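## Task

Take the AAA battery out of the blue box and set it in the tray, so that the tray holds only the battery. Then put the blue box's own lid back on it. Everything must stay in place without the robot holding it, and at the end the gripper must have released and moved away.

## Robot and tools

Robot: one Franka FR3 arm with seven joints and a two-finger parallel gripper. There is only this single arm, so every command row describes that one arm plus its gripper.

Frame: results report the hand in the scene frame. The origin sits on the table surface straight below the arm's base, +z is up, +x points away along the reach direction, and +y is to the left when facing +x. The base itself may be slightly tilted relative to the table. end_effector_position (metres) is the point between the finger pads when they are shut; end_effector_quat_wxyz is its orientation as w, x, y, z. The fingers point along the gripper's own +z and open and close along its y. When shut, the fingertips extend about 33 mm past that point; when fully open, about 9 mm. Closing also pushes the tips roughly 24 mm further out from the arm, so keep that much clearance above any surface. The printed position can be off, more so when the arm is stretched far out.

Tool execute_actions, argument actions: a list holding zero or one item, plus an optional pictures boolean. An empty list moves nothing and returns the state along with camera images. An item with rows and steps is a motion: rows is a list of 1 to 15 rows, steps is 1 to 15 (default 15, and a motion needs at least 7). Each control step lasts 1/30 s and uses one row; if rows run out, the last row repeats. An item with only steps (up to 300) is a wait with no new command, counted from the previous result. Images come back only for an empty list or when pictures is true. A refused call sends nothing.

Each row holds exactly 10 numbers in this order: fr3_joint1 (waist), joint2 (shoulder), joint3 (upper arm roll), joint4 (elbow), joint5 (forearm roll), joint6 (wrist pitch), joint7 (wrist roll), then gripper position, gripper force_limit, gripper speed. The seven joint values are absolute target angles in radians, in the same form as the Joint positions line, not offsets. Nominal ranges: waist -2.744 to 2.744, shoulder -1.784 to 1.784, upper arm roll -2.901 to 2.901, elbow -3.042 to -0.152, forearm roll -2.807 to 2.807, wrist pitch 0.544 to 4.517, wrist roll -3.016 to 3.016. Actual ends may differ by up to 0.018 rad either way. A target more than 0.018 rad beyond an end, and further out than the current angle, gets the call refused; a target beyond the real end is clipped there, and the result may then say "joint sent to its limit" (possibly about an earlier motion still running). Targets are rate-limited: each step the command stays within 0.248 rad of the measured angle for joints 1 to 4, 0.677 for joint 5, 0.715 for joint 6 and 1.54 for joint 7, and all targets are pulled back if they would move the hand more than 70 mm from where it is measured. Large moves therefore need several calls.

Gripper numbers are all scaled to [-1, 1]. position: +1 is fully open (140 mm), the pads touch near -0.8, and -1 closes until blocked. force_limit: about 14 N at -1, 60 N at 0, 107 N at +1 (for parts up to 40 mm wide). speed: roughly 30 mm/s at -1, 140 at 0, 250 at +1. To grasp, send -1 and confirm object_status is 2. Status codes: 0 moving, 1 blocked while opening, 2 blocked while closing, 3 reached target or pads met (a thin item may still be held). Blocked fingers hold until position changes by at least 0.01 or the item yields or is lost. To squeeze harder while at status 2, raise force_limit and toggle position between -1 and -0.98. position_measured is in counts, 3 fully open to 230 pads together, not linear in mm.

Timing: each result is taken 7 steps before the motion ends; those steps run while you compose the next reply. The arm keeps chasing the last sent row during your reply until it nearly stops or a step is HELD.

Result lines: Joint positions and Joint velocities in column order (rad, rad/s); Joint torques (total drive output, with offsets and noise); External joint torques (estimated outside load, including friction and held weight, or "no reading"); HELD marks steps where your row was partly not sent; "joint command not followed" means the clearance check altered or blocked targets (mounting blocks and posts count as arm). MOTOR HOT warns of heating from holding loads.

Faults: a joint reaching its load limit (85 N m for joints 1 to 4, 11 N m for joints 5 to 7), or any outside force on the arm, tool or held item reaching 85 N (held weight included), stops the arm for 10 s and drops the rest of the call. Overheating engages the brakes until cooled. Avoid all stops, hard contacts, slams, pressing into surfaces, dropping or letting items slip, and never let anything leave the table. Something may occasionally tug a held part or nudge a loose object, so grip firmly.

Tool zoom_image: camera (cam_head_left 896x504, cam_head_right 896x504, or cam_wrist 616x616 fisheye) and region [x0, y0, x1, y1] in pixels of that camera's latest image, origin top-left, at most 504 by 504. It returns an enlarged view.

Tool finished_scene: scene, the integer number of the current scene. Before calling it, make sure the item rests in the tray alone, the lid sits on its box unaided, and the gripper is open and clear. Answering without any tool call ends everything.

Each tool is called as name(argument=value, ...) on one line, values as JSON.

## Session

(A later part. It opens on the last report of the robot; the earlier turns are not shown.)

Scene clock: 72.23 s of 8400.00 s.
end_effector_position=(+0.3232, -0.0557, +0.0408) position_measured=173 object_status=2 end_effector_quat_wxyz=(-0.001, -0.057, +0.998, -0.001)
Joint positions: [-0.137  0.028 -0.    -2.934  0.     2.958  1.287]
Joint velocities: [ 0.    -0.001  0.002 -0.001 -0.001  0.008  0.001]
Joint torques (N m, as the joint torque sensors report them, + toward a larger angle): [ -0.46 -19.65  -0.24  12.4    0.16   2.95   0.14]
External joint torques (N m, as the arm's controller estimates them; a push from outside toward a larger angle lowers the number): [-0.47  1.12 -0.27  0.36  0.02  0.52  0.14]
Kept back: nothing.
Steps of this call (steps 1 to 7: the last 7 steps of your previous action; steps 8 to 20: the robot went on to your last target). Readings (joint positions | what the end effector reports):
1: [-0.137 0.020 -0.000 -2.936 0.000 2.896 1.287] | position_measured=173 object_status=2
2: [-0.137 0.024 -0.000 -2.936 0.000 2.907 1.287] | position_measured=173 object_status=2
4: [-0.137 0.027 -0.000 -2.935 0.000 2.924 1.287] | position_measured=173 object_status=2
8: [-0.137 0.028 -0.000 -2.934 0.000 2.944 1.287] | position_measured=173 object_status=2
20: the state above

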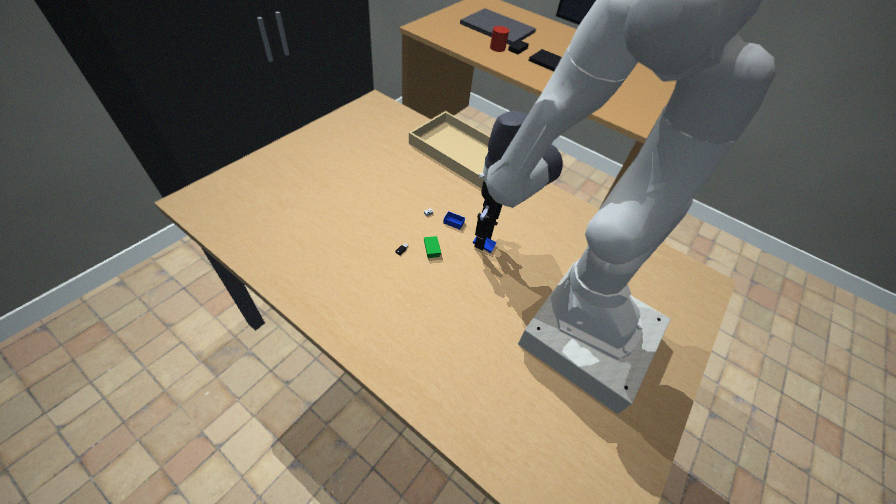

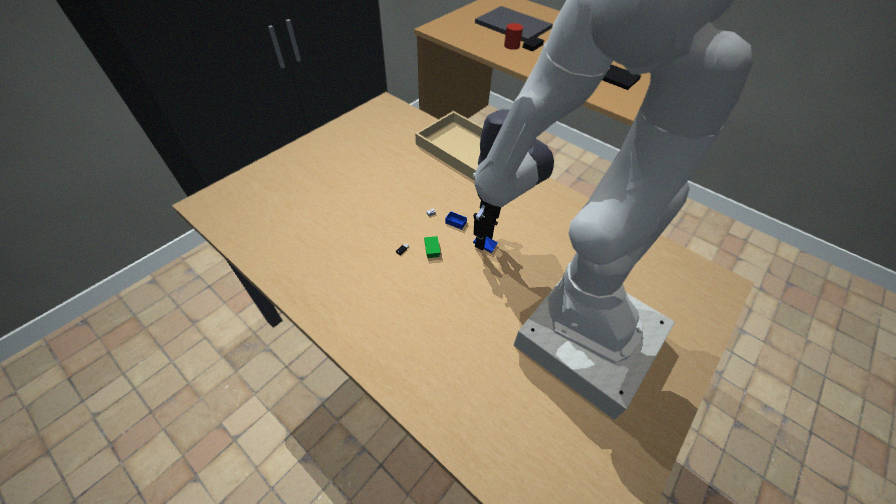

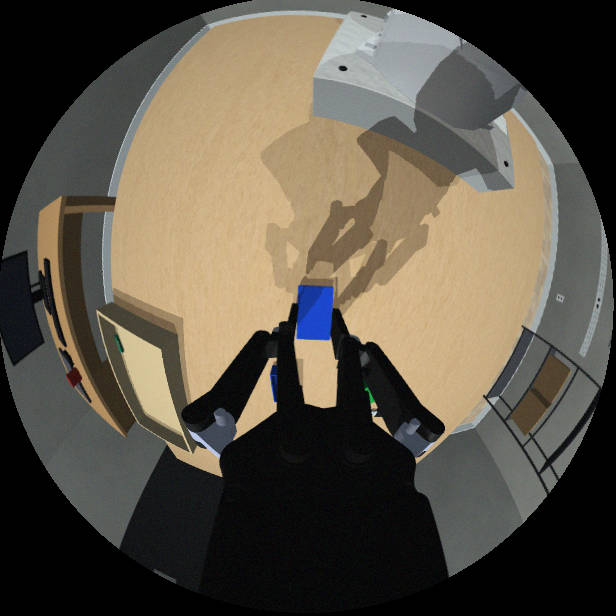

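Lower a bit, release slowly, descend, regrip, then go look at the box.

execute_actions(actions=[{"rows":[[-0.14,0.045,0,-2.931,0,2.976,1.29,-1,-0.4,-0.5],[-0.14,0.045,0,-2.931,0,2.976,1.29,-1,-0.4,-0.5],[-0.14,0.045,0,-2.931,0,2.976,1.29,-1,-0.4,-0.5],[-0.14,0.045,0,-2.931,0,2.976,1.29,-1,-0.4,-0.5],[-0.14,0.045,0,-2.931,0,2.976,1.29,0,-0.4,-0.3]],"steps":15}])

execute_actions(actions=[{"rows":[[-0.14,0.066,0,-2.930,0,2.996,1.29,0,-0.4,-0.3]],"steps":15}])

execute_actions(actions=[{"steps":12}], pictures=true)

zoom_image(camera="cam_wrist", region=[240,240,400,400])

Scene clock: 73.87 s of 8400.00 s.
end_effector_position=(+0.3224, -0.0556, +0.0373) position_measured=157 object_status=0 end_effector_quat_wxyz=(-0.002, -0.057, +0.998, -0.001)
Joint positions: [-0.137  0.043 -0.    -2.933  0.     2.97   1.287]
Joint velocities: [ 0.     0.004  0.001  0.    -0.     0.019 -0.001]
Joint torques (N m, as the joint torque sensors report them, + toward a larger angle): [ -0.21 -19.51  -0.37  12.37   0.17   2.86   0.22]
External joint torques (N m, as the arm's controller estimates them; a push from outside toward a larger angle lowers the number): [-0.15  1.54 -0.36  0.57  0.03  0.44  0.22]
Steps of this call (steps 1 to 15: the robot went on to your last target; steps 16 to 41: nothing new was sent; steps 42 to 49: the first 8 steps of this action). Readings (joint positions | what the end effector reports):
42: [-0.137 0.031 -0.000 -2.933 0.000 2.962 1.287] | position_measured=173 object_status=2
43: [-0.137 0.035 -0.000 -2.933 0.000 2.964 1.287] | position_measured=173 object_status=2
45: [-0.137 0.040 -0.000 -2.933 0.000 2.967 1.287] | position_measured=173 object_status=2
49: the state above

Scene clock: 74.37 s of 8400.00 s.
end_effector_position=(+0.3215, -0.0554, +0.0324) position_measured=129 object_status=3 end_effector_quat_wxyz=(-0.002, -0.057, +0.998, -0.001)
Joint positions: [-0.137  0.064 -0.    -2.931  0.     2.989  1.287]
Joint velocities: [-0.001  0.008 -0.001 -0.002 -0.001  0.027  0.001]
Joint torques (N m, as the joint torque sensors report them, + toward a larger angle): [ -0.74 -20.21  -0.03  11.23   0.13   2.89   0.1 ]
External joint torques (N m, as the arm's controller estimates them; a push from outside toward a larger angle lowers the number): [-0.64  1.11  0.   -0.14  0.    0.49  0.1 ]
Steps of this call (steps 1 to 7: the last 7 steps of your previous action; steps 8 to 15: the first 8 steps of this action). Readings (joint positions | what the end effector reports):
8: [-0.137 0.046 -0.000 -2.932 0.000 2.976 1.287] | position_measured=129 object_status=0
9: [-0.137 0.052 -0.000 -2.931 0.000 2.979 1.287] | position_measured=129 object_status=0
11: [-0.137 0.060 -0.000 -2.931 0.000 2.984 1.287] | position_measured=129 object_status=3
15: the state above

Scene clock: 74.77 s of 8400.00 s.
end_effector_position=(+0.3227, -0.0556, +0.0326) position_measured=129 object_status=3 end_effector_quat_wxyz=(-0.001, -0.057, +0.998, -0.001)
Joint positions: [-0.137  0.064 -0.    -2.931  0.     2.993  1.287]
Joint velocities: [-0.     0.    -0.002  0.    -0.     0.002 -0.   ]
Joint torques (N m, as the joint torque sensors report them, + toward a larger angle): [ -0.91 -20.51  -0.7   11.66   0.23   2.77   0.11]
External joint torques (N m, as the arm's controller estimates them; a push from outside toward a larger angle lowers the number): [-0.85  0.77 -0.69  0.31  0.11  0.35  0.11]
Kept back: nothing.
Steps of this call (steps 1 to 7: the last 7 steps of your previous action; steps 8 to 12: the robot went on to your last target). Readings (joint positions | what the end effector reports):
1: [-0.137 0.064 -0.000 -2.931 0.000 2.990 1.287] | position_measured=129 object_status=3
2: [-0.137 0.064 -0.000 -2.931 0.000 2.990 1.287] | position_measured=129 object_status=3
4: [-0.137 0.064 -0.000 -2.931 0.000 2.991 1.287] | position_measured=129 object_status=3
8: [-0.137 0.064 -0.000 -2.931 0.000 2.993 1.287] | position_measured=129 object_status=3
12: the state above

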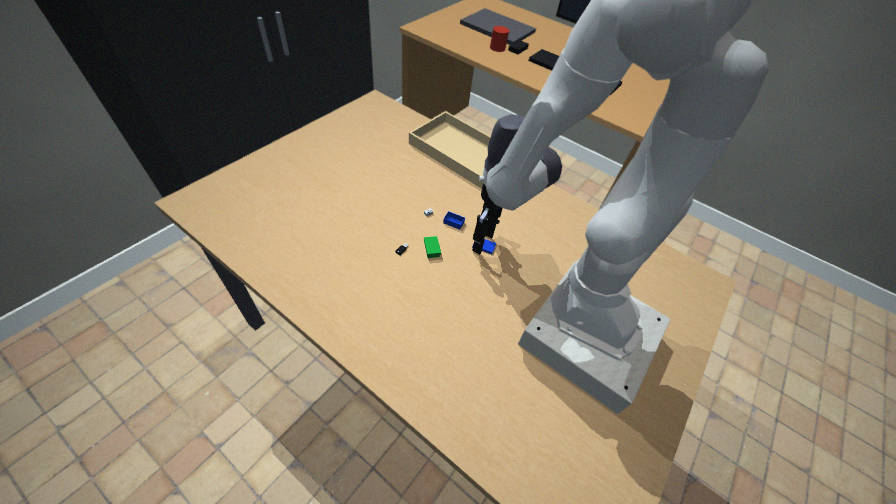

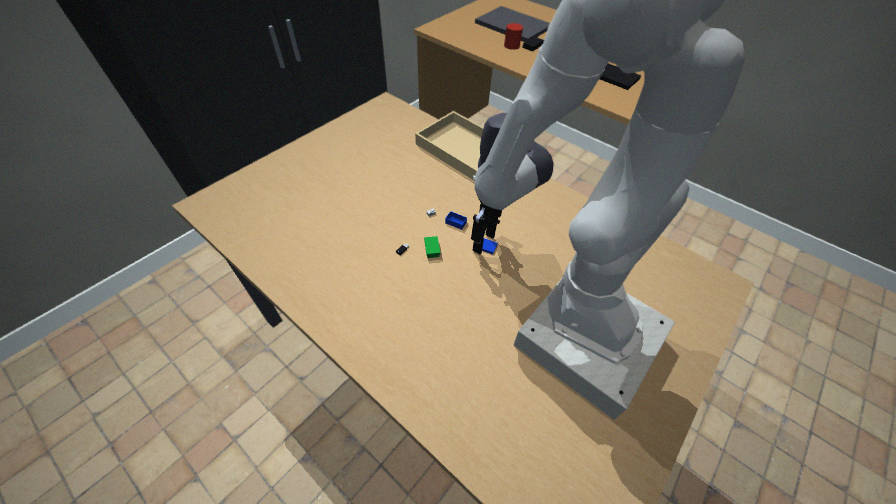

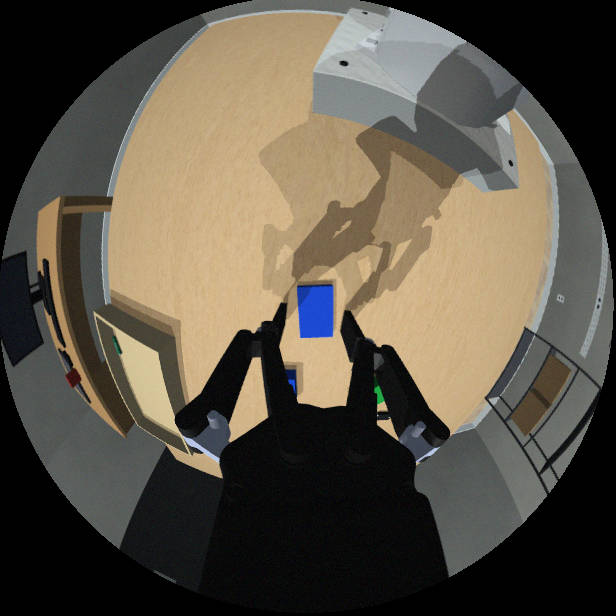

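Region (240, 240, 400, 400) of cam_wrist's 616x616 image, scaled by 3.150, with more detail than that image has.

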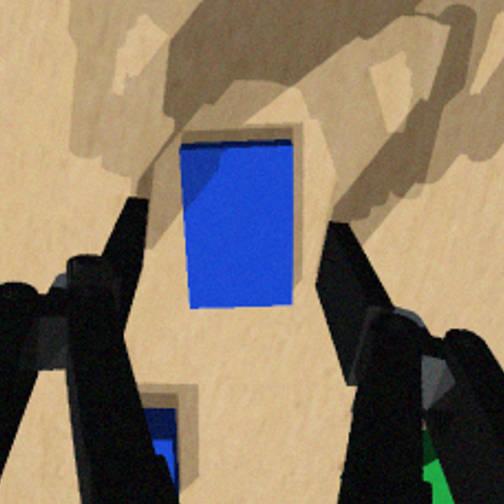

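execute_actions(actions=[{"rows":[[-0.14,-0.05,0,-2.935,0,2.90,1.29,0,-0.4,0],[-0.14,-0.1,0,-2.85,0,2.76,1.29,0,-0.4,0],[-0.13,0.02,0,-2.70,0,2.72,1.29,0,-0.4,0],[-0.125,0.10,0,-2.62,0,2.72,1.29,0,-0.4,0],[-0.125,0.154,0,-2.583,0,2.737,1.29,0,-0.4,0]],"steps":15}])

execute_actions(actions=[{"rows":[[-0.125,0.154,0,-2.583,0,2.737,1.29,0,-0.4,0],[-0.125,0.154,0,-2.583,0,2.737,1.29,0,-0.4,0],[-0.125,0.154,0,-2.583,0,2.737,1.29,0,-0.4,0],[-0.125,0.154,0,-2.583,0,2.737,1.29,0,-0.4,0],[-0.125,0.19,0,-2.582,0,2.77,1.29,0,-0.4,0],[-0.125,0.225,0,-2.578,0,2.803,1.29,0,-0.4,0]],"steps":15}])

execute_actions(actions=[{"steps":20}], pictures=true)

zoom_image(camera="cam_wrist", region=[240,240,400,400])

Scene clock: 75.60 s of 8400.00 s.
end_effector_position=(+0.4503, -0.0736, +0.0806) position_measured=129 object_status=3 end_effector_quat_wxyz=(+0.034, -0.061, +0.998, -0.009)
Joint positions: [-0.129  0.121 -0.    -2.617 -0.     2.807  1.287]
Joint velocities: [ 0.016  0.381 -0.001  0.523 -0.    -0.368  0.002]
Joint torques (N m, as the joint torque sensors report them, + toward a larger angle): [  3.34 -27.19  -0.95  10.24   0.4    1.17   0.07]
External joint torques (N m, as the arm's controller estimates them; a push from outside toward a larger angle lowers the number): [ 3.38  0.92 -1.07  0.55  0.26 -0.47  0.06]
Steps of this call (steps 1 to 15: the robot went on to your last target; steps 16 to 17: nothing new was sent; steps 18 to 25: the first 8 steps of this action). Readings (joint positions | what the end effector reports):
18: [-0.138 0.048 -0.000 -2.935 0.000 2.978 1.287] | position_measured=129 object_status=3
19: [-0.138 0.013 -0.000 -2.927 0.000 2.939 1.287] | position_measured=129 object_status=3
21: [-0.134 0.016 -0.000 -2.813 -0.000 2.874 1.287] | position_measured=129 object_status=3
25: the state above

Scene clock: 76.10 s of 8400.00 s.
end_effector_position=(+0.4370, -0.0708, +0.0532) position_measured=129 object_status=3 end_effector_quat_wxyz=(-0.003, -0.062, +0.998, -0.001)
Joint positions: [-0.128  0.202 -0.    -2.579 -0.     2.773  1.287]
Joint velocities: [ 0.     0.375  0.    -0.012  0.001  0.147  0.   ]
Joint torques (N m, as the joint torque sensors report them, + toward a larger angle): [  1.98 -33.21  -0.43  16.57   0.44   3.33   0.12]
External joint torques (N m, as the arm's controller estimates them; a push from outside toward a larger angle lowers the number): [ 2.01  2.38 -0.59 -1.03  0.17  0.43  0.12]
Steps of this call (steps 1 to 7: the last 7 steps of your previous action; steps 8 to 15: the first 8 steps of this action). Readings (joint positions | what the end effector reports):
8: [-0.128 0.152 -0.000 -2.586 -0.000 2.753 1.287] | position_measured=129 object_status=3
9: [-0.128 0.152 -0.000 -2.586 -0.000 2.751 1.287] | position_measured=129 object_status=3
11: [-0.128 0.152 -0.000 -2.585 -0.000 2.747 1.287] | position_measured=129 object_status=3
15: the state above

Scene clock: 76.77 s of 8400.00 s.
end_effector_position=(+0.4371, -0.0709, +0.0456) position_measured=129 object_status=3 end_effector_quat_wxyz=(-0.001, -0.062, +0.998, -0.001)
Joint positions: [-0.128  0.224 -0.    -2.58  -0.     2.8    1.287]
Joint velocities: [ 0.     0.    -0.     0.001  0.001  0.002 -0.   ]
Joint torques (N m, as the joint torque sensors report them, + toward a larger angle): [  1.87 -29.12   0.64  15.23   0.37   3.     0.11]
External joint torques (N m, as the arm's controller estimates them; a push from outside toward a larger angle lowers the number): [1.98 0.98 0.54 0.27 0.09 0.59 0.11]
Kept back: nothing.
Steps of this call (steps 1 to 7: the last 7 steps of your previous action; steps 8 to 20: the robot went on to your last target). Readings (joint positions | what the end effector reports):
1: [-0.128 0.212 -0.000 -2.579 -0.000 2.777 1.287] | position_measured=129 object_status=3
2: [-0.128 0.218 -0.000 -2.580 -0.000 2.781 1.287] | position_measured=129 object_status=3
4: [-0.128 0.223 -0.000 -2.580 -0.000 2.787 1.287] | position_measured=129 object_status=3
8: [-0.128 0.224 -0.000 -2.580 -0.000 2.794 1.287] | position_measured=129 object_status=3
20: the state above

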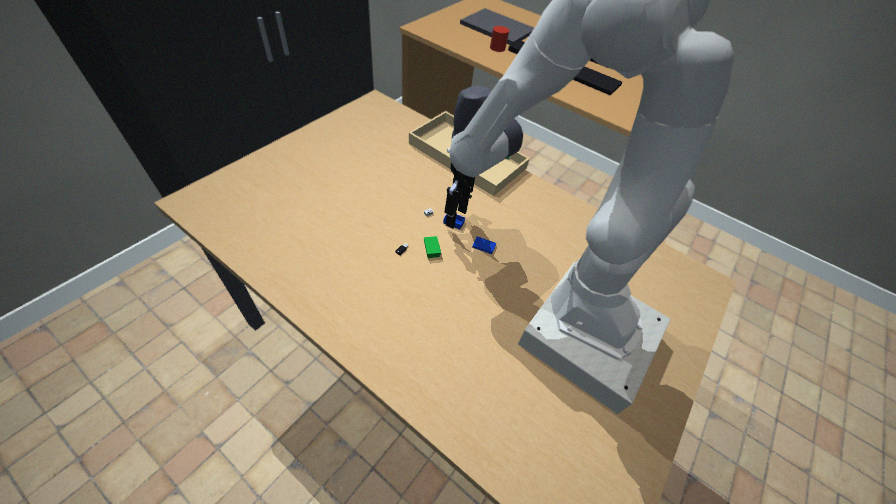

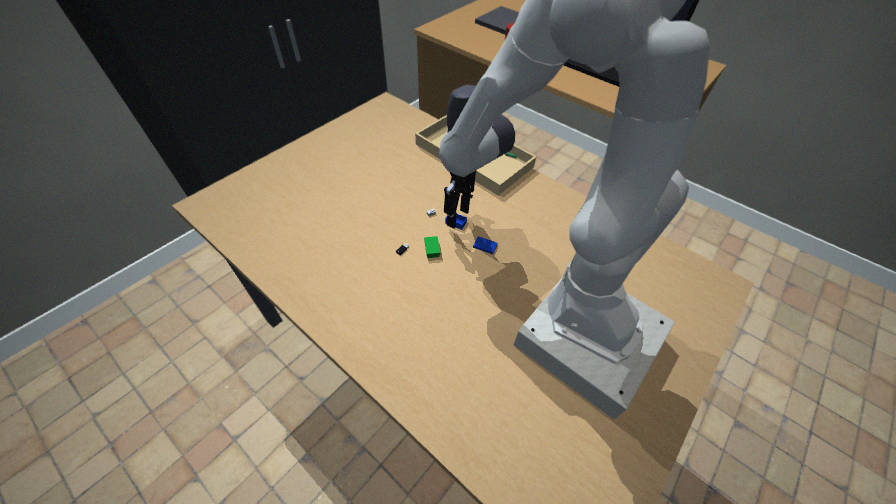

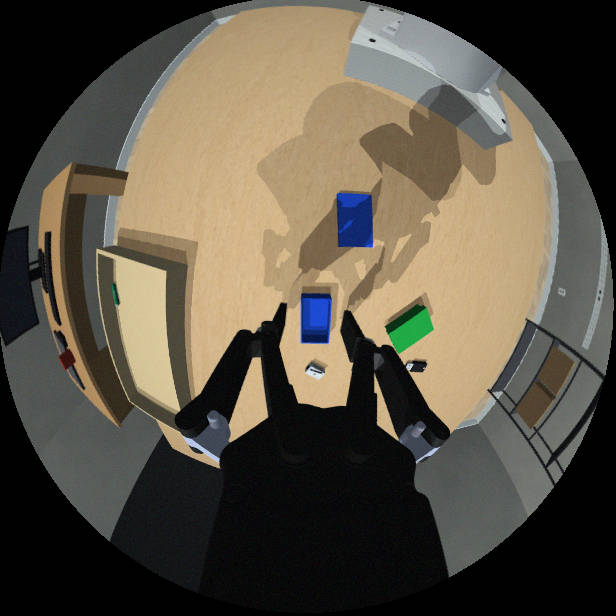

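Region (240, 240, 400, 400) of cam_wrist's 616x616 image, scaled by 3.150, with more detail than that image has.

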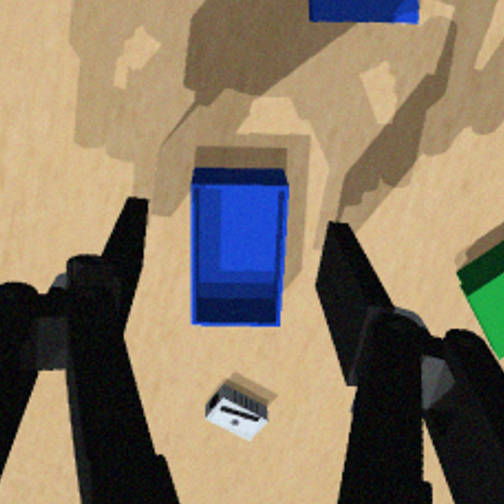

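execute_actions(actions=[{"rows":[[-0.128,0.15,0,-2.585,0,2.735,1.29,0,-0.4,0],[-0.135,0.0,0,-2.72,0,2.70,1.29,0,-0.4,0],[-0.14,-0.1,0,-2.85,0,2.75,1.29,0,-0.4,0],[-0.14,-0.1,0,-2.938,0,2.84,1.29,0,-0.4,0]],"steps":15}])

execute_actions(actions=[{"rows":[[-0.14,-0.08,0,-2.938,0,2.86,1.29,0,-0.4,0],[-0.14,-0.08,0,-2.938,0,2.86,1.29,0,-0.4,0],[-0.14,-0.08,0,-2.938,0,2.86,1.29,0,-0.4,0],[-0.14,-0.08,0,-2.938,0,2.86,1.29,0,-0.4,0],[-0.14,0.0,0,-2.934,0,2.934,1.29,0,-0.4,0],[-0.14,0.066,0,-2.930,0,2.996,1.29,0,-0.4,0]],"steps":15}])

execute_actions(actions=[{"steps":18}])

execute_actions(actions=[{"rows":[[-0.14,0.066,0,-2.930,0,2.996,1.29,-1,-0.4,0]],"steps":15}])

execute_actions(actions=[{"steps":8}], pictures=true)

zoom_image(camera="cam_wrist", region=[240,240,400,400])

Scene clock: 78.17 s of 8400.00 s.
end_effector_position=(+0.3361, -0.0574, +0.0728) position_measured=129 object_status=3 end_effector_quat_wxyz=(-0.004, -0.057, +0.998, -0.000)
Joint positions: [-0.136 -0.079 -0.    -2.901  0.     2.811  1.287]
Joint velocities: [-0.011 -0.236 -0.    -0.549 -0.     0.116 -0.   ]
Joint torques (N m, as the joint torque sensors report them, + toward a larger angle): [ -1.29 -20.99  -0.71  18.82   0.23   3.87   0.04]
External joint torques (N m, as the arm's controller estimates them; a push from outside toward a larger angle lowers the number): [-1.1  -1.44 -0.42 -2.34 -0.19  0.5   0.06]
Steps of this call (steps 1 to 15: the robot went on to your last target; steps 16 to 34: nothing new was sent; steps 35 to 42: the first 8 steps of this action). Readings (joint positions | what the end effector reports):
35: [-0.128 0.215 -0.000 -2.583 -0.000 2.791 1.287] | position_measured=129 object_status=3
36: [-0.128 0.173 -0.000 -2.612 0.000 2.778 1.287] | position_measured=129 object_status=3
38: [-0.133 0.038 -0.000 -2.733 0.000 2.783 1.287] | position_measured=129 object_status=3
42: the state above

Scene clock: 78.67 s of 8400.00 s.
end_effector_position=(+0.3149, -0.0542, +0.0399) position_measured=129 object_status=3 end_effector_quat_wxyz=(-0.017, -0.057, +0.998, +0.003)
Joint positions: [-0.137  0.024 -0.    -2.93   0.     2.918  1.287]
Joint velocities: [-0.002  0.68  -0.    -0.054 -0.     0.41   0.001]
Joint torques (N m, as the joint torque sensors report them, + toward a larger angle): [ -1.19 -28.45  -0.96  13.98   0.27   3.97   0.03]
External joint torques (N m, as the arm's controller estimates them; a push from outside toward a larger angle lowers the number): [-1.26  1.78 -1.09 -2.18  0.21  0.63  0.03]
Steps of this call (steps 1 to 7: the last 7 steps of your previous action; steps 8 to 15: the first 8 steps of this action). Readings (joint positions | what the end effector reports):
8: [-0.137 -0.095 -0.000 -2.935 0.000 2.834 1.287] | position_measured=129 object_status=3
9: [-0.137 -0.091 -0.000 -2.935 0.000 2.839 1.287] | position_measured=129 object_status=3
11: [-0.137 -0.085 -0.000 -2.936 0.000 2.845 1.287] | position_measured=129 object_status=3
15: the state above

Scene clock: 79.27 s of 8400.00 s.
end_effector_position=(+0.3218, -0.0555, +0.0324) position_measured=129 object_status=3 end_effector_quat_wxyz=(-0.002, -0.057, +0.998, -0.001)
Joint positions: [-0.137  0.064 -0.    -2.932  0.     2.991  1.287]
Joint velocities: [-0.002 -0.001 -0.001  0.001 -0.001  0.014 -0.   ]
Joint torques (N m, as the joint torque sensors report them, + toward a larger angle): [ -0.65 -19.55  -0.12  11.69   0.27   2.78   0.02]
External joint torques (N m, as the arm's controller estimates them; a push from outside toward a larger angle lowers the number): [-0.55  1.7  -0.09  0.3   0.14  0.35  0.02]
Kept back: nothing.
Steps of this call (steps 1 to 7: the last 7 steps of your previous action; steps 8 to 18: the robot went on to your last target). Readings (joint positions | what the end effector reports):
1: [-0.137 0.042 -0.000 -2.931 0.000 2.931 1.287] | position_measured=129 object_status=3
2: [-0.137 0.052 -0.000 -2.932 0.000 2.941 1.287] | position_measured=129 object_status=3
4: [-0.137 0.061 -0.000 -2.932 0.000 2.957 1.287] | position_measured=129 object_status=3
8: [-0.137 0.064 -0.000 -2.932 0.000 2.977 1.287] | position_measured=129 object_status=3
18: the state above

Scene clock: 79.53 s of 8400.00 s.
end_effector_position=(+0.3231, -0.0557, +0.0329) position_measured=173 object_status=0 end_effector_quat_wxyz=(+0.000, -0.057, +0.998, -0.001)
Joint positions: [-0.138  0.064 -0.    -2.931  0.     2.994  1.287]
Joint velocities: [ 0.     0.003 -0.001  0.     0.     0.001  0.001]
Joint torques (N m, as the joint torque sensors report them, + toward a larger angle): [ -0.73 -19.81  -0.4   11.39   0.2    2.8    0.04]
External joint torques (N m, as the arm's controller estimates them; a push from outside toward a larger angle lowers the number): [-0.66  1.31 -0.39  0.31  0.08  0.39  0.03]
Steps of this call (steps 1 to 8: the first 8 steps of this action). Readings (joint positions | what the end effector reports):
1: [-0.137 0.064 -0.000 -2.932 0.000 2.992 1.287] | position_measured=129 object_status=0
2: [-0.137 0.064 -0.000 -2.932 0.000 2.992 1.287] | position_measured=134 object_status=0
4: [-0.137 0.064 -0.000 -2.932 0.000 2.992 1.287] | position_measured=149 object_status=0
8: the state above

Scene clock: 79.80 s of 8400.00 s.
end_effector_position=(+0.3231, -0.0557, +0.0328) position_measured=173 object_status=2 end_effector_quat_wxyz=(+0.000, -0.057, +0.998, -0.001)
Joint positions: [-0.138  0.064 -0.    -2.931  0.     2.994  1.287]
Joint velocities: [ 0.001  0.001  0.     0.001 -0.001  0.001  0.001]
Joint torques (N m, as the joint torque sensors report them, + toward a larger angle): [  0.05 -19.65  -0.35  11.07   0.2    2.83   0.03]
External joint torques (N m, as the arm's controller estimates them; a push from outside toward a larger angle lowers the number): [ 0.12  1.62 -0.35 -0.35  0.08  0.4   0.03]
Kept back: nothing.
Steps of this call (steps 1 to 7: the last 7 steps of your previous action; step 8: the robot went on to your last target). Readings (joint positions | what the end effector reports):
1: [-0.138 0.064 -0.000 -2.931 0.000 2.994 1.287] | position_measured=173 object_status=0
2: [-0.138 0.064 -0.000 -2.931 0.000 2.994 1.287] | position_measured=173 object_status=0
4: [-0.138 0.064 -0.000 -2.931 0.000 2.994 1.287] | position_measured=173 object_status=0
8: the state above

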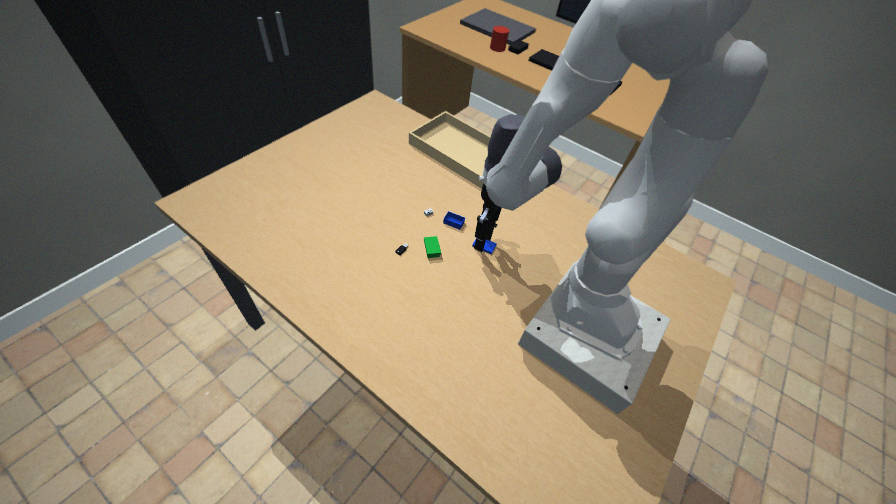

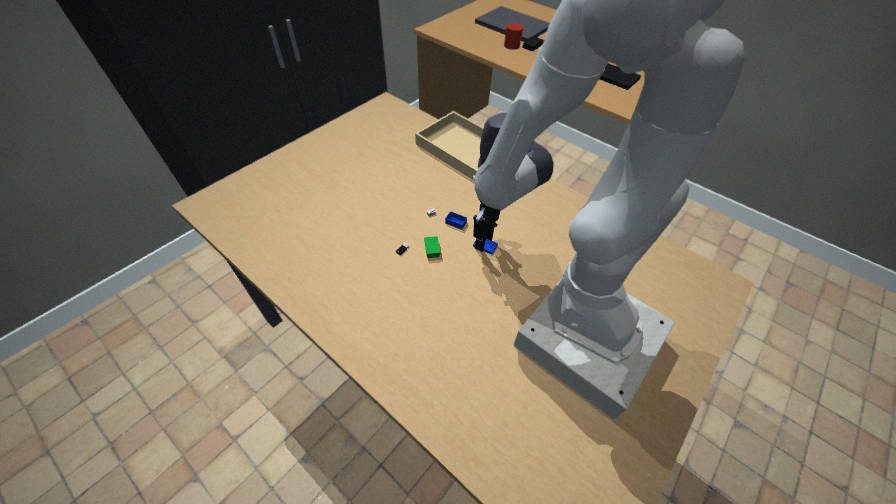

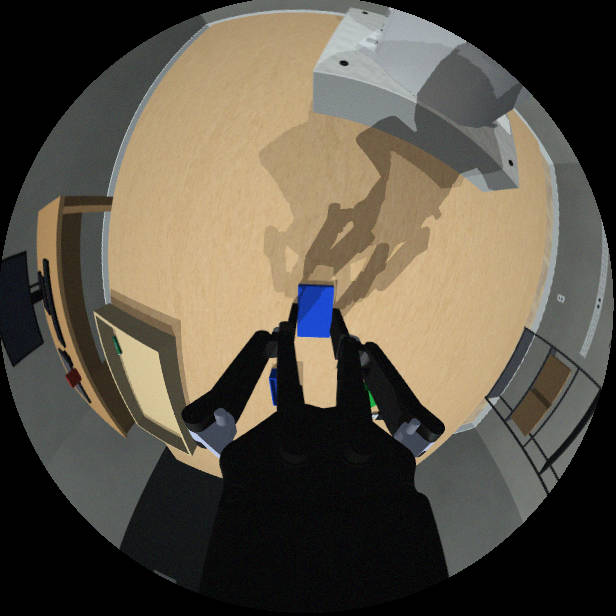

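Region (240, 240, 400, 400) of cam_wrist's 616x616 image, scaled by 3.150, with more detail than that image has.

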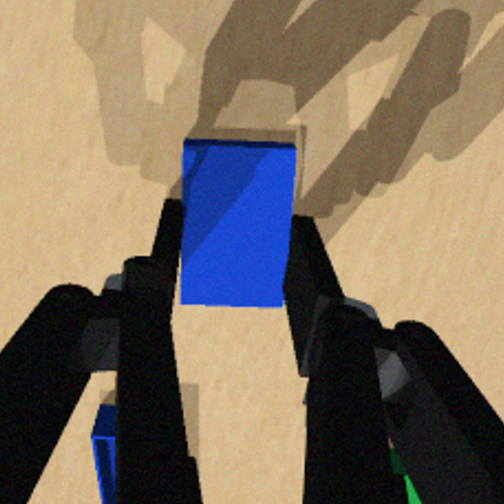

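execute_actions(actions=[{"rows":[[-0.14,0.03,0,-2.932,0,2.962,1.29,-1,-0.4,0],[-0.14,-0.03,0,-2.935,0,2.905,1.29,-1,-0.4,0],[-0.14,-0.09,0,-2.938,0,2.85,1.29,-1,-0.4,0],[-0.14,-0.12,0,-2.92,0,2.80,1.29,-1,-0.4,0],[-0.135,-0.08,0,-2.85,0,2.77,1.29,-1,-0.4,0],[-0.135,-0.08,0,-2.85,0,2.77,1.29,-1,-0.4,0],[-0.13,0.0,0,-2.75,0,2.75,1.29,-1,-0.4,0],[-0.13,0.0,0,-2.75,0,2.75,1.29,-1,-0.4,0],[-0.125,0.08,0,-2.65,0,2.73,1.29,-1,-0.4,0],[-0.125,0.08,0,-2.65,0,2.73,1.29,-1,-0.4,0],[-0.123,0.14,0,-2.59,0,2.73,1.29,-1,-0.4,0],[-0.123,0.14,0,-2.59,0,2.73,1.29,-1,-0.4,0],[-0.123,0.165,0,-2.566,0,2.731,1.29,-1,-0.4,0]],"steps":15}])

execute_actions(actions=[{"rows":[[-0.123,0.177,0,-2.565,0,2.742,1.29,-1,-0.4,0]],"steps":15}])

execute_actions(actions=[{"steps":20}], pictures=true)

zoom_image(camera="cam_wrist", region=[240,240,400,400])

zoom_image(camera="cam_head_left", region=[420,180,500,250])

Scene clock: 80.80 s of 8400.00 s.
end_effector_position=(+0.3854, -0.0653, +0.0865) position_measured=173 object_status=2 end_effector_quat_wxyz=(+0.031, -0.058, +0.998, -0.008)
Joint positions: [-0.135 -0.04  -0.    -2.818 -0.     2.838  1.287]
Joint velocities: [ 0.03   0.468 -0.001  1.018  0.    -0.449 -0.   ]
Joint torques (N m, as the joint torque sensors report them, + toward a larger angle): [  1.23 -20.79  -0.3    6.28   0.38   0.61   0.13]
External joint torques (N m, as the arm's controller estimates them; a push from outside toward a larger angle lowers the number): [ 1.29  0.64 -0.11  1.75  0.24 -0.37  0.12]
Steps of this call (steps 1 to 15: the robot went on to your last target; steps 16 to 22: nothing new was sent; steps 23 to 30: the first 8 steps of this action). Readings (joint positions | what the end effector reports):
23: [-0.138 0.059 -0.000 -2.932 0.000 2.989 1.287] | position_measured=173 object_status=2
24: [-0.138 0.042 -0.000 -2.935 0.000 2.975 1.287] | position_measured=173 object_status=2
26: [-0.138 -0.029 -0.000 -2.936 0.000 2.927 1.287] | position_measured=173 object_status=2
30: the state above

Scene clock: 81.30 s of 8400.00 s.
end_effector_position=(+0.4450, -0.0713, +0.0661) position_measured=173 object_status=2 end_effector_quat_wxyz=(+0.003, -0.062, +0.998, -0.002)
Joint positions: [-0.126  0.175 -0.    -2.568 -0.     2.748  1.287]
Joint velocities: [ 0.001  0.005  0.001  0.013  0.    -0.02   0.001]
Joint torques (N m, as the joint torque sensors report them, + toward a larger angle): [  2.32 -28.39  -0.12  16.43   0.31   2.14   0.09]
External joint torques (N m, as the arm's controller estimates them; a push from outside toward a larger angle lowers the number): [ 2.33  1.67 -0.27  0.25  0.   -0.33  0.09]
Steps of this call (steps 1 to 7: the last 7 steps of your previous action; steps 8 to 15: the first 8 steps of this action). Readings (joint positions | what the end effector reports):
8: [-0.126 0.151 -0.000 -2.582 -0.000 2.759 1.287] | position_measured=173 object_status=2
9: [-0.126 0.160 -0.000 -2.576 -0.000 2.756 1.287] | position_measured=173 object_status=2
11: [-0.126 0.170 -0.000 -2.571 -0.000 2.752 1.287] | position_measured=173 object_status=2
15: the state above

Scene clock: 81.97 s of 8400.00 s.
end_effector_position=(+0.4448, -0.0712, +0.0662) position_measured=173 object_status=2 end_effector_quat_wxyz=(+0.002, -0.063, +0.998, -0.002)
Joint positions: [-0.126  0.175 -0.    -2.567 -0.     2.745  1.287]
Joint velocities: [-0.    -0.001 -0.     0.    -0.001  0.001 -0.001]
Joint torques (N m, as the joint torque sensors report them, + toward a larger angle): [  2.35 -28.71  -0.31  15.45   0.48   2.11   0.1 ]
External joint torques (N m, as the arm's controller estimates them; a push from outside toward a larger angle lowers the number): [ 2.49  1.09 -0.34 -0.71  0.16 -0.33  0.1 ]
Kept back: nothing.
Steps of this call (steps 1 to 7: the last 7 steps of your previous action; steps 8 to 15: the robot went on to your last target; steps 16 to 20: nothing new was sent). Readings (joint positions | what the end effector reports):
1: [-0.126 0.175 -0.000 -2.568 -0.000 2.747 1.287] | position_measured=173 object_status=2
2: [-0.126 0.175 -0.000 -2.567 -0.000 2.747 1.287] | position_measured=173 object_status=2
4: [-0.126 0.175 -0.000 -2.567 -0.000 2.746 1.287] | position_measured=173 object_status=2
8: [-0.126 0.175 -0.000 -2.567 -0.000 2.745 1.287] | position_measured=173 object_status=2
20: the state above
The arm was judged still, so your last target was given up. Only a new action makes it travel on or press farther. Fingers that are still opening or closing keep moving.

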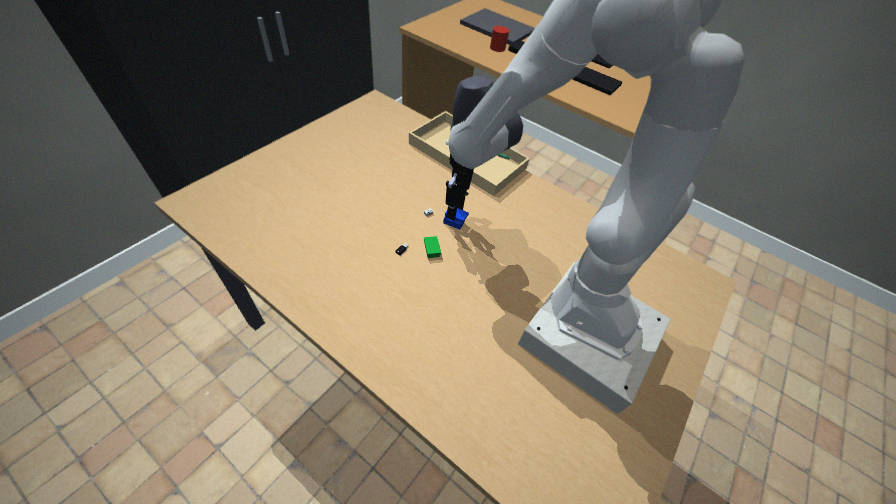

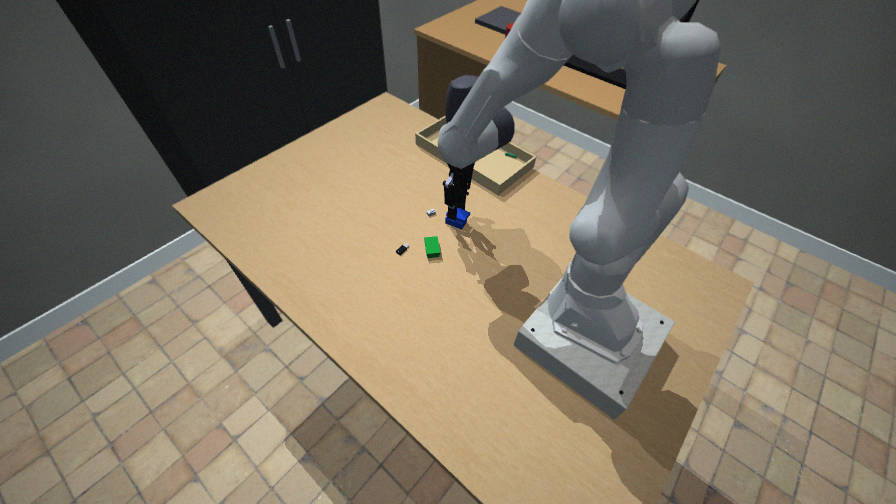

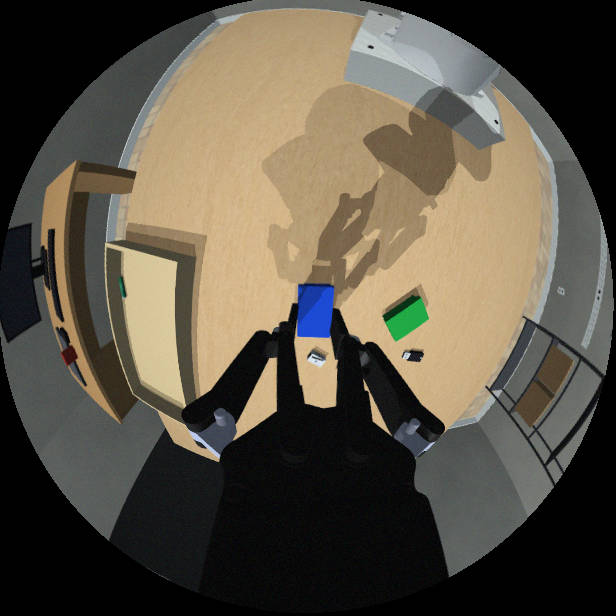

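Region (240, 240, 400, 400) of cam_wrist's 616x616 image, scaled by 3.150, with more detail than that image has.

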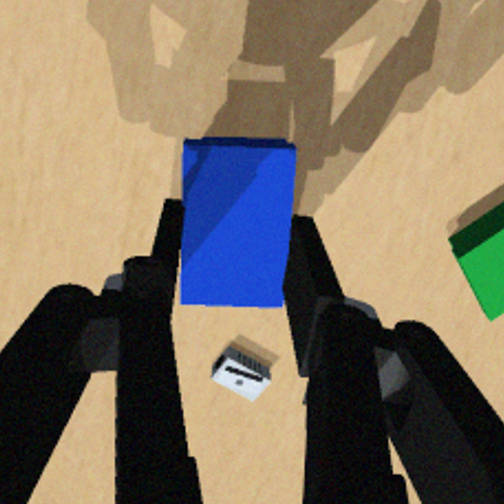

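Region (420, 180, 500, 250) of cam_head_left's 896x504 image, scaled by 6.300, with more detail than that image has; it fills the top 441 rows of this view, and the rest is white.

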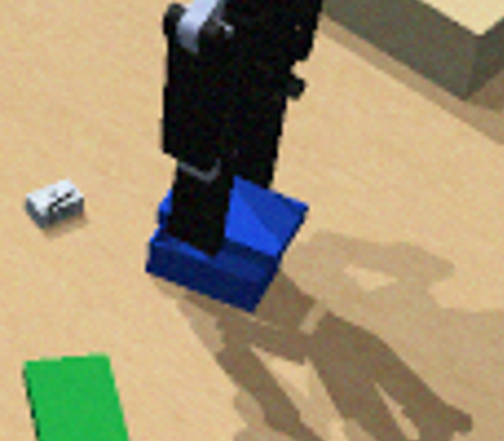

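execute_actions(actions=[{"rows":[[-0.123,0.185,0,-2.569,0,2.755,1.29,-1,-0.4,0],[-0.123,0.192,0,-2.568,0,2.762,1.29,-1,-0.4,0],[-0.123,0.199,0,-2.568,0,2.768,1.29,-1,-0.4,0],[-0.123,0.206,0,-2.567,0,2.774,1.29,-1,-0.4,0]],"steps":15}])

execute_actions(actions=[{"rows":[[-0.123,0.206,0,-2.567,0,2.774,1.29,-1,-0.4,0],[-0.123,0.206,0,-2.567,0,2.774,1.29,-1,-0.4,0],[-0.123,0.206,0,-2.567,0,2.774,1.29,-1,-0.4,0],[-0.123,0.212,0,-2.567,0,2.78,1.29,-1,-0.4,0],[-0.123,0.212,0,-2.567,0,2.78,1.29,-1,-0.4,0],[-0.123,0.218,0,-2.566,0,2.786,1.29,-1,-0.4,0],[-0.123,0.218,0,-2.566,0,2.786,1.29,-1,-0.4,0],[-0.123,0.224,0,-2.566,0,2.791,1.29,-1,-0.4,0],[-0.123,0.224,0,-2.566,0,2.791,1.29,-1,-0.4,0],[-0.123,0.23,0,-2.565,0,2.797,1.29,-1,-0.4,0]],"steps":15}])

execute_actions(actions=[{"steps":20}], pictures=true)

zoom_image(camera="cam_head_left", region=[420,180,500,250])

zoom_image(camera="cam_wrist", region=[240,240,400,400])

Scene clock: 82.87 s of 8400.00 s.
end_effector_position=(+0.4410, -0.0706, +0.0552) position_measured=173 object_status=2 end_effector_quat_wxyz=(-0.003, -0.063, +0.998, -0.001)
Joint positions: [-0.126  0.204 -0.    -2.567 -0.     2.763  1.287]
Joint velocities: [-0.     0.033 -0.001 -0.001 -0.001  0.044  0.001]
Joint torques (N m, as the joint torque sensors report them, + toward a larger angle): [  1.46 -30.62   0.06  14.91   0.5    3.09  -0.01]
External joint torques (N m, as the arm's controller estimates them; a push from outside toward a larger angle lowers the number): [ 1.49  0.62 -0.11 -1.31  0.21  0.57 -0.01]
Steps of this call (steps 1 to 19: nothing new was sent; steps 20 to 27: the first 8 steps of this action). Readings (joint positions | what the end effector reports):
20: [-0.126 0.176 -0.000 -2.567 -0.000 2.746 1.287] | position_measured=173 object_status=2
21: [-0.126 0.179 -0.000 -2.567 -0.000 2.748 1.287] | position_measured=173 object_status=2
23: [-0.126 0.189 -0.000 -2.567 -0.000 2.755 1.287] | position_measured=173 object_status=2
27: the state above

Scene clock: 83.37 s of 8400.00 s.
end_effector_position=(+0.4444, -0.0711, +0.0540) position_measured=173 object_status=2 end_effector_quat_wxyz=(+0.002, -0.063, +0.998, -0.002)
Joint positions: [-0.126  0.21  -0.    -2.566 -0.     2.779  1.287]
Joint velocities: [ 0.     0.037  0.001  0.018 -0.001  0.064 -0.001]
Joint torques (N m, as the joint torque sensors report them, + toward a larger angle): [  2.97 -23.93  -0.05  13.03   0.44   2.75   0.11]
External joint torques (N m, as the arm's controller estimates them; a push from outside toward a larger angle lowers the number): [ 3.08  5.1  -0.14 -2.01  0.14  0.21  0.11]
Steps of this call (steps 1 to 7: the last 7 steps of your previous action; steps 8 to 15: the first 8 steps of this action). Readings (joint positions | what the end effector reports):
8: [-0.126 0.205 -0.000 -2.567 -0.000 2.770 1.287] | position_measured=173 object_status=2
9: [-0.126 0.205 -0.000 -2.567 -0.000 2.770 1.287] | position_measured=173 object_status=2
11: [-0.126 0.205 -0.000 -2.567 -0.000 2.772 1.287] | position_measured=173 object_status=2
15: the state above

Scene clock: 84.03 s of 8400.00 s.
end_effector_position=(+0.4504, -0.0721, +0.0540) position_measured=173 object_status=2 end_effector_quat_wxyz=(+0.010, -0.063, +0.998, -0.004)
Joint positions: [-0.126  0.217 -0.    -2.562 -0.     2.797  1.287]
Joint velocities: [-0.002 -0.     0.     0.     0.     0.002 -0.   ]
Joint torques (N m, as the joint torque sensors report them, + toward a larger angle): [  2.24 -22.6   -0.12  12.06   0.41   2.35   0.04]
External joint torques (N m, as the arm's controller estimates them; a push from outside toward a larger angle lowers the number): [ 2.33  7.87 -0.24 -3.46  0.12 -0.12  0.04]
Kept back: nothing.
Steps of this call (steps 1 to 7: the last 7 steps of your previous action; steps 8 to 20: the robot went on to your last target). Readings (joint positions | what the end effector reports):
1: [-0.126 0.211 -0.000 -2.565 -0.000 2.781 1.287] | position_measured=173 object_status=2
2: [-0.126 0.212 -0.000 -2.564 -0.000 2.783 1.287] | position_measured=173 object_status=2
4: [-0.126 0.214 -0.000 -2.562 -0.000 2.788 1.287] | position_measured=173 object_status=2
8: [-0.126 0.216 -0.000 -2.562 -0.000 2.793 1.287] | position_measured=173 object_status=2
20: the state above

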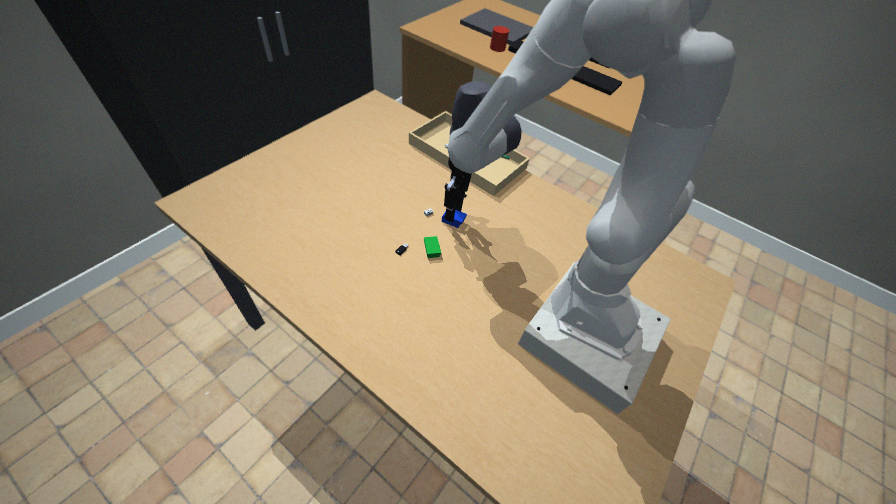

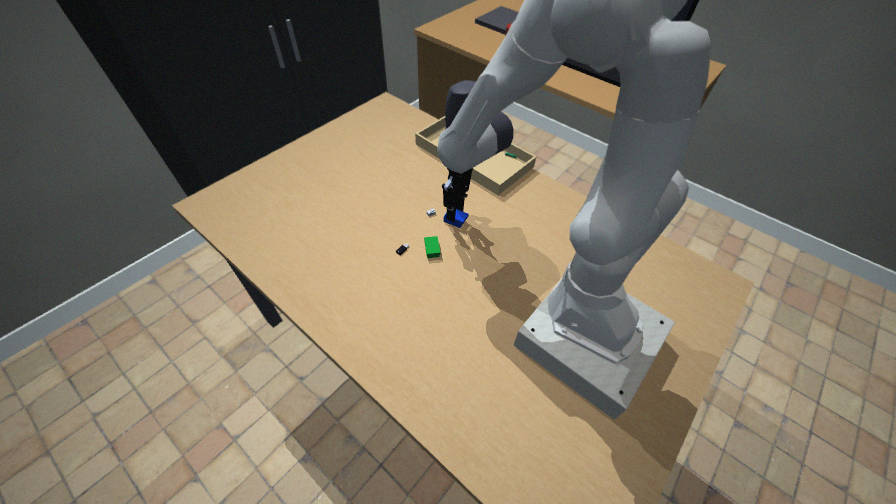

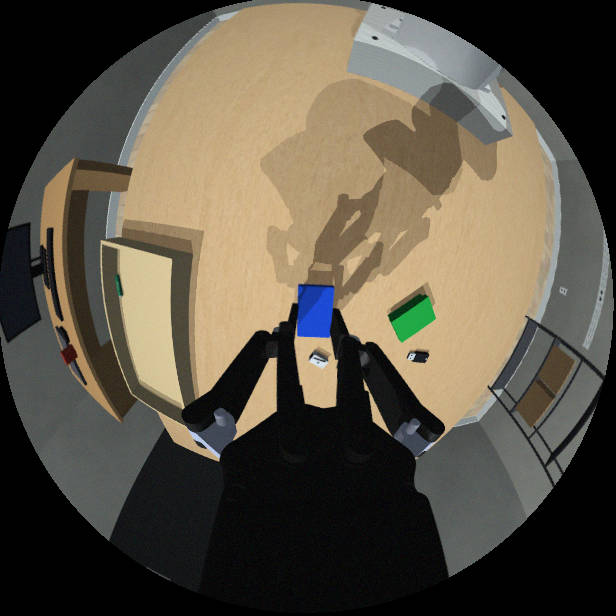

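Region (420, 180, 500, 250) of cam_head_left's 896x504 image, scaled by 6.300, with more detail than that image has; it fills the top 441 rows of this view, and the rest is white.

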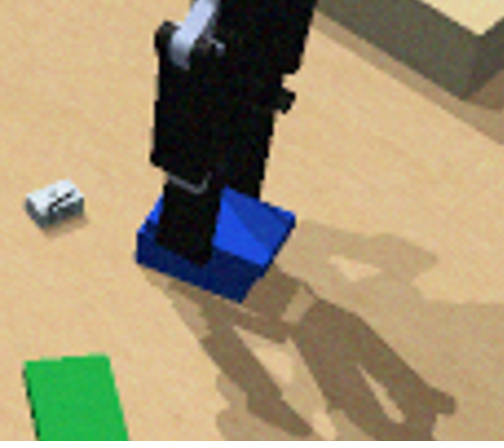

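Region (240, 240, 400, 400) of cam_wrist's 616x616 image, scaled by 3.150, with more detail than that image has.

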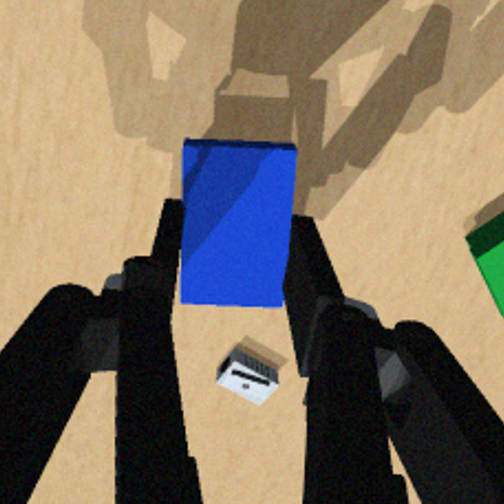

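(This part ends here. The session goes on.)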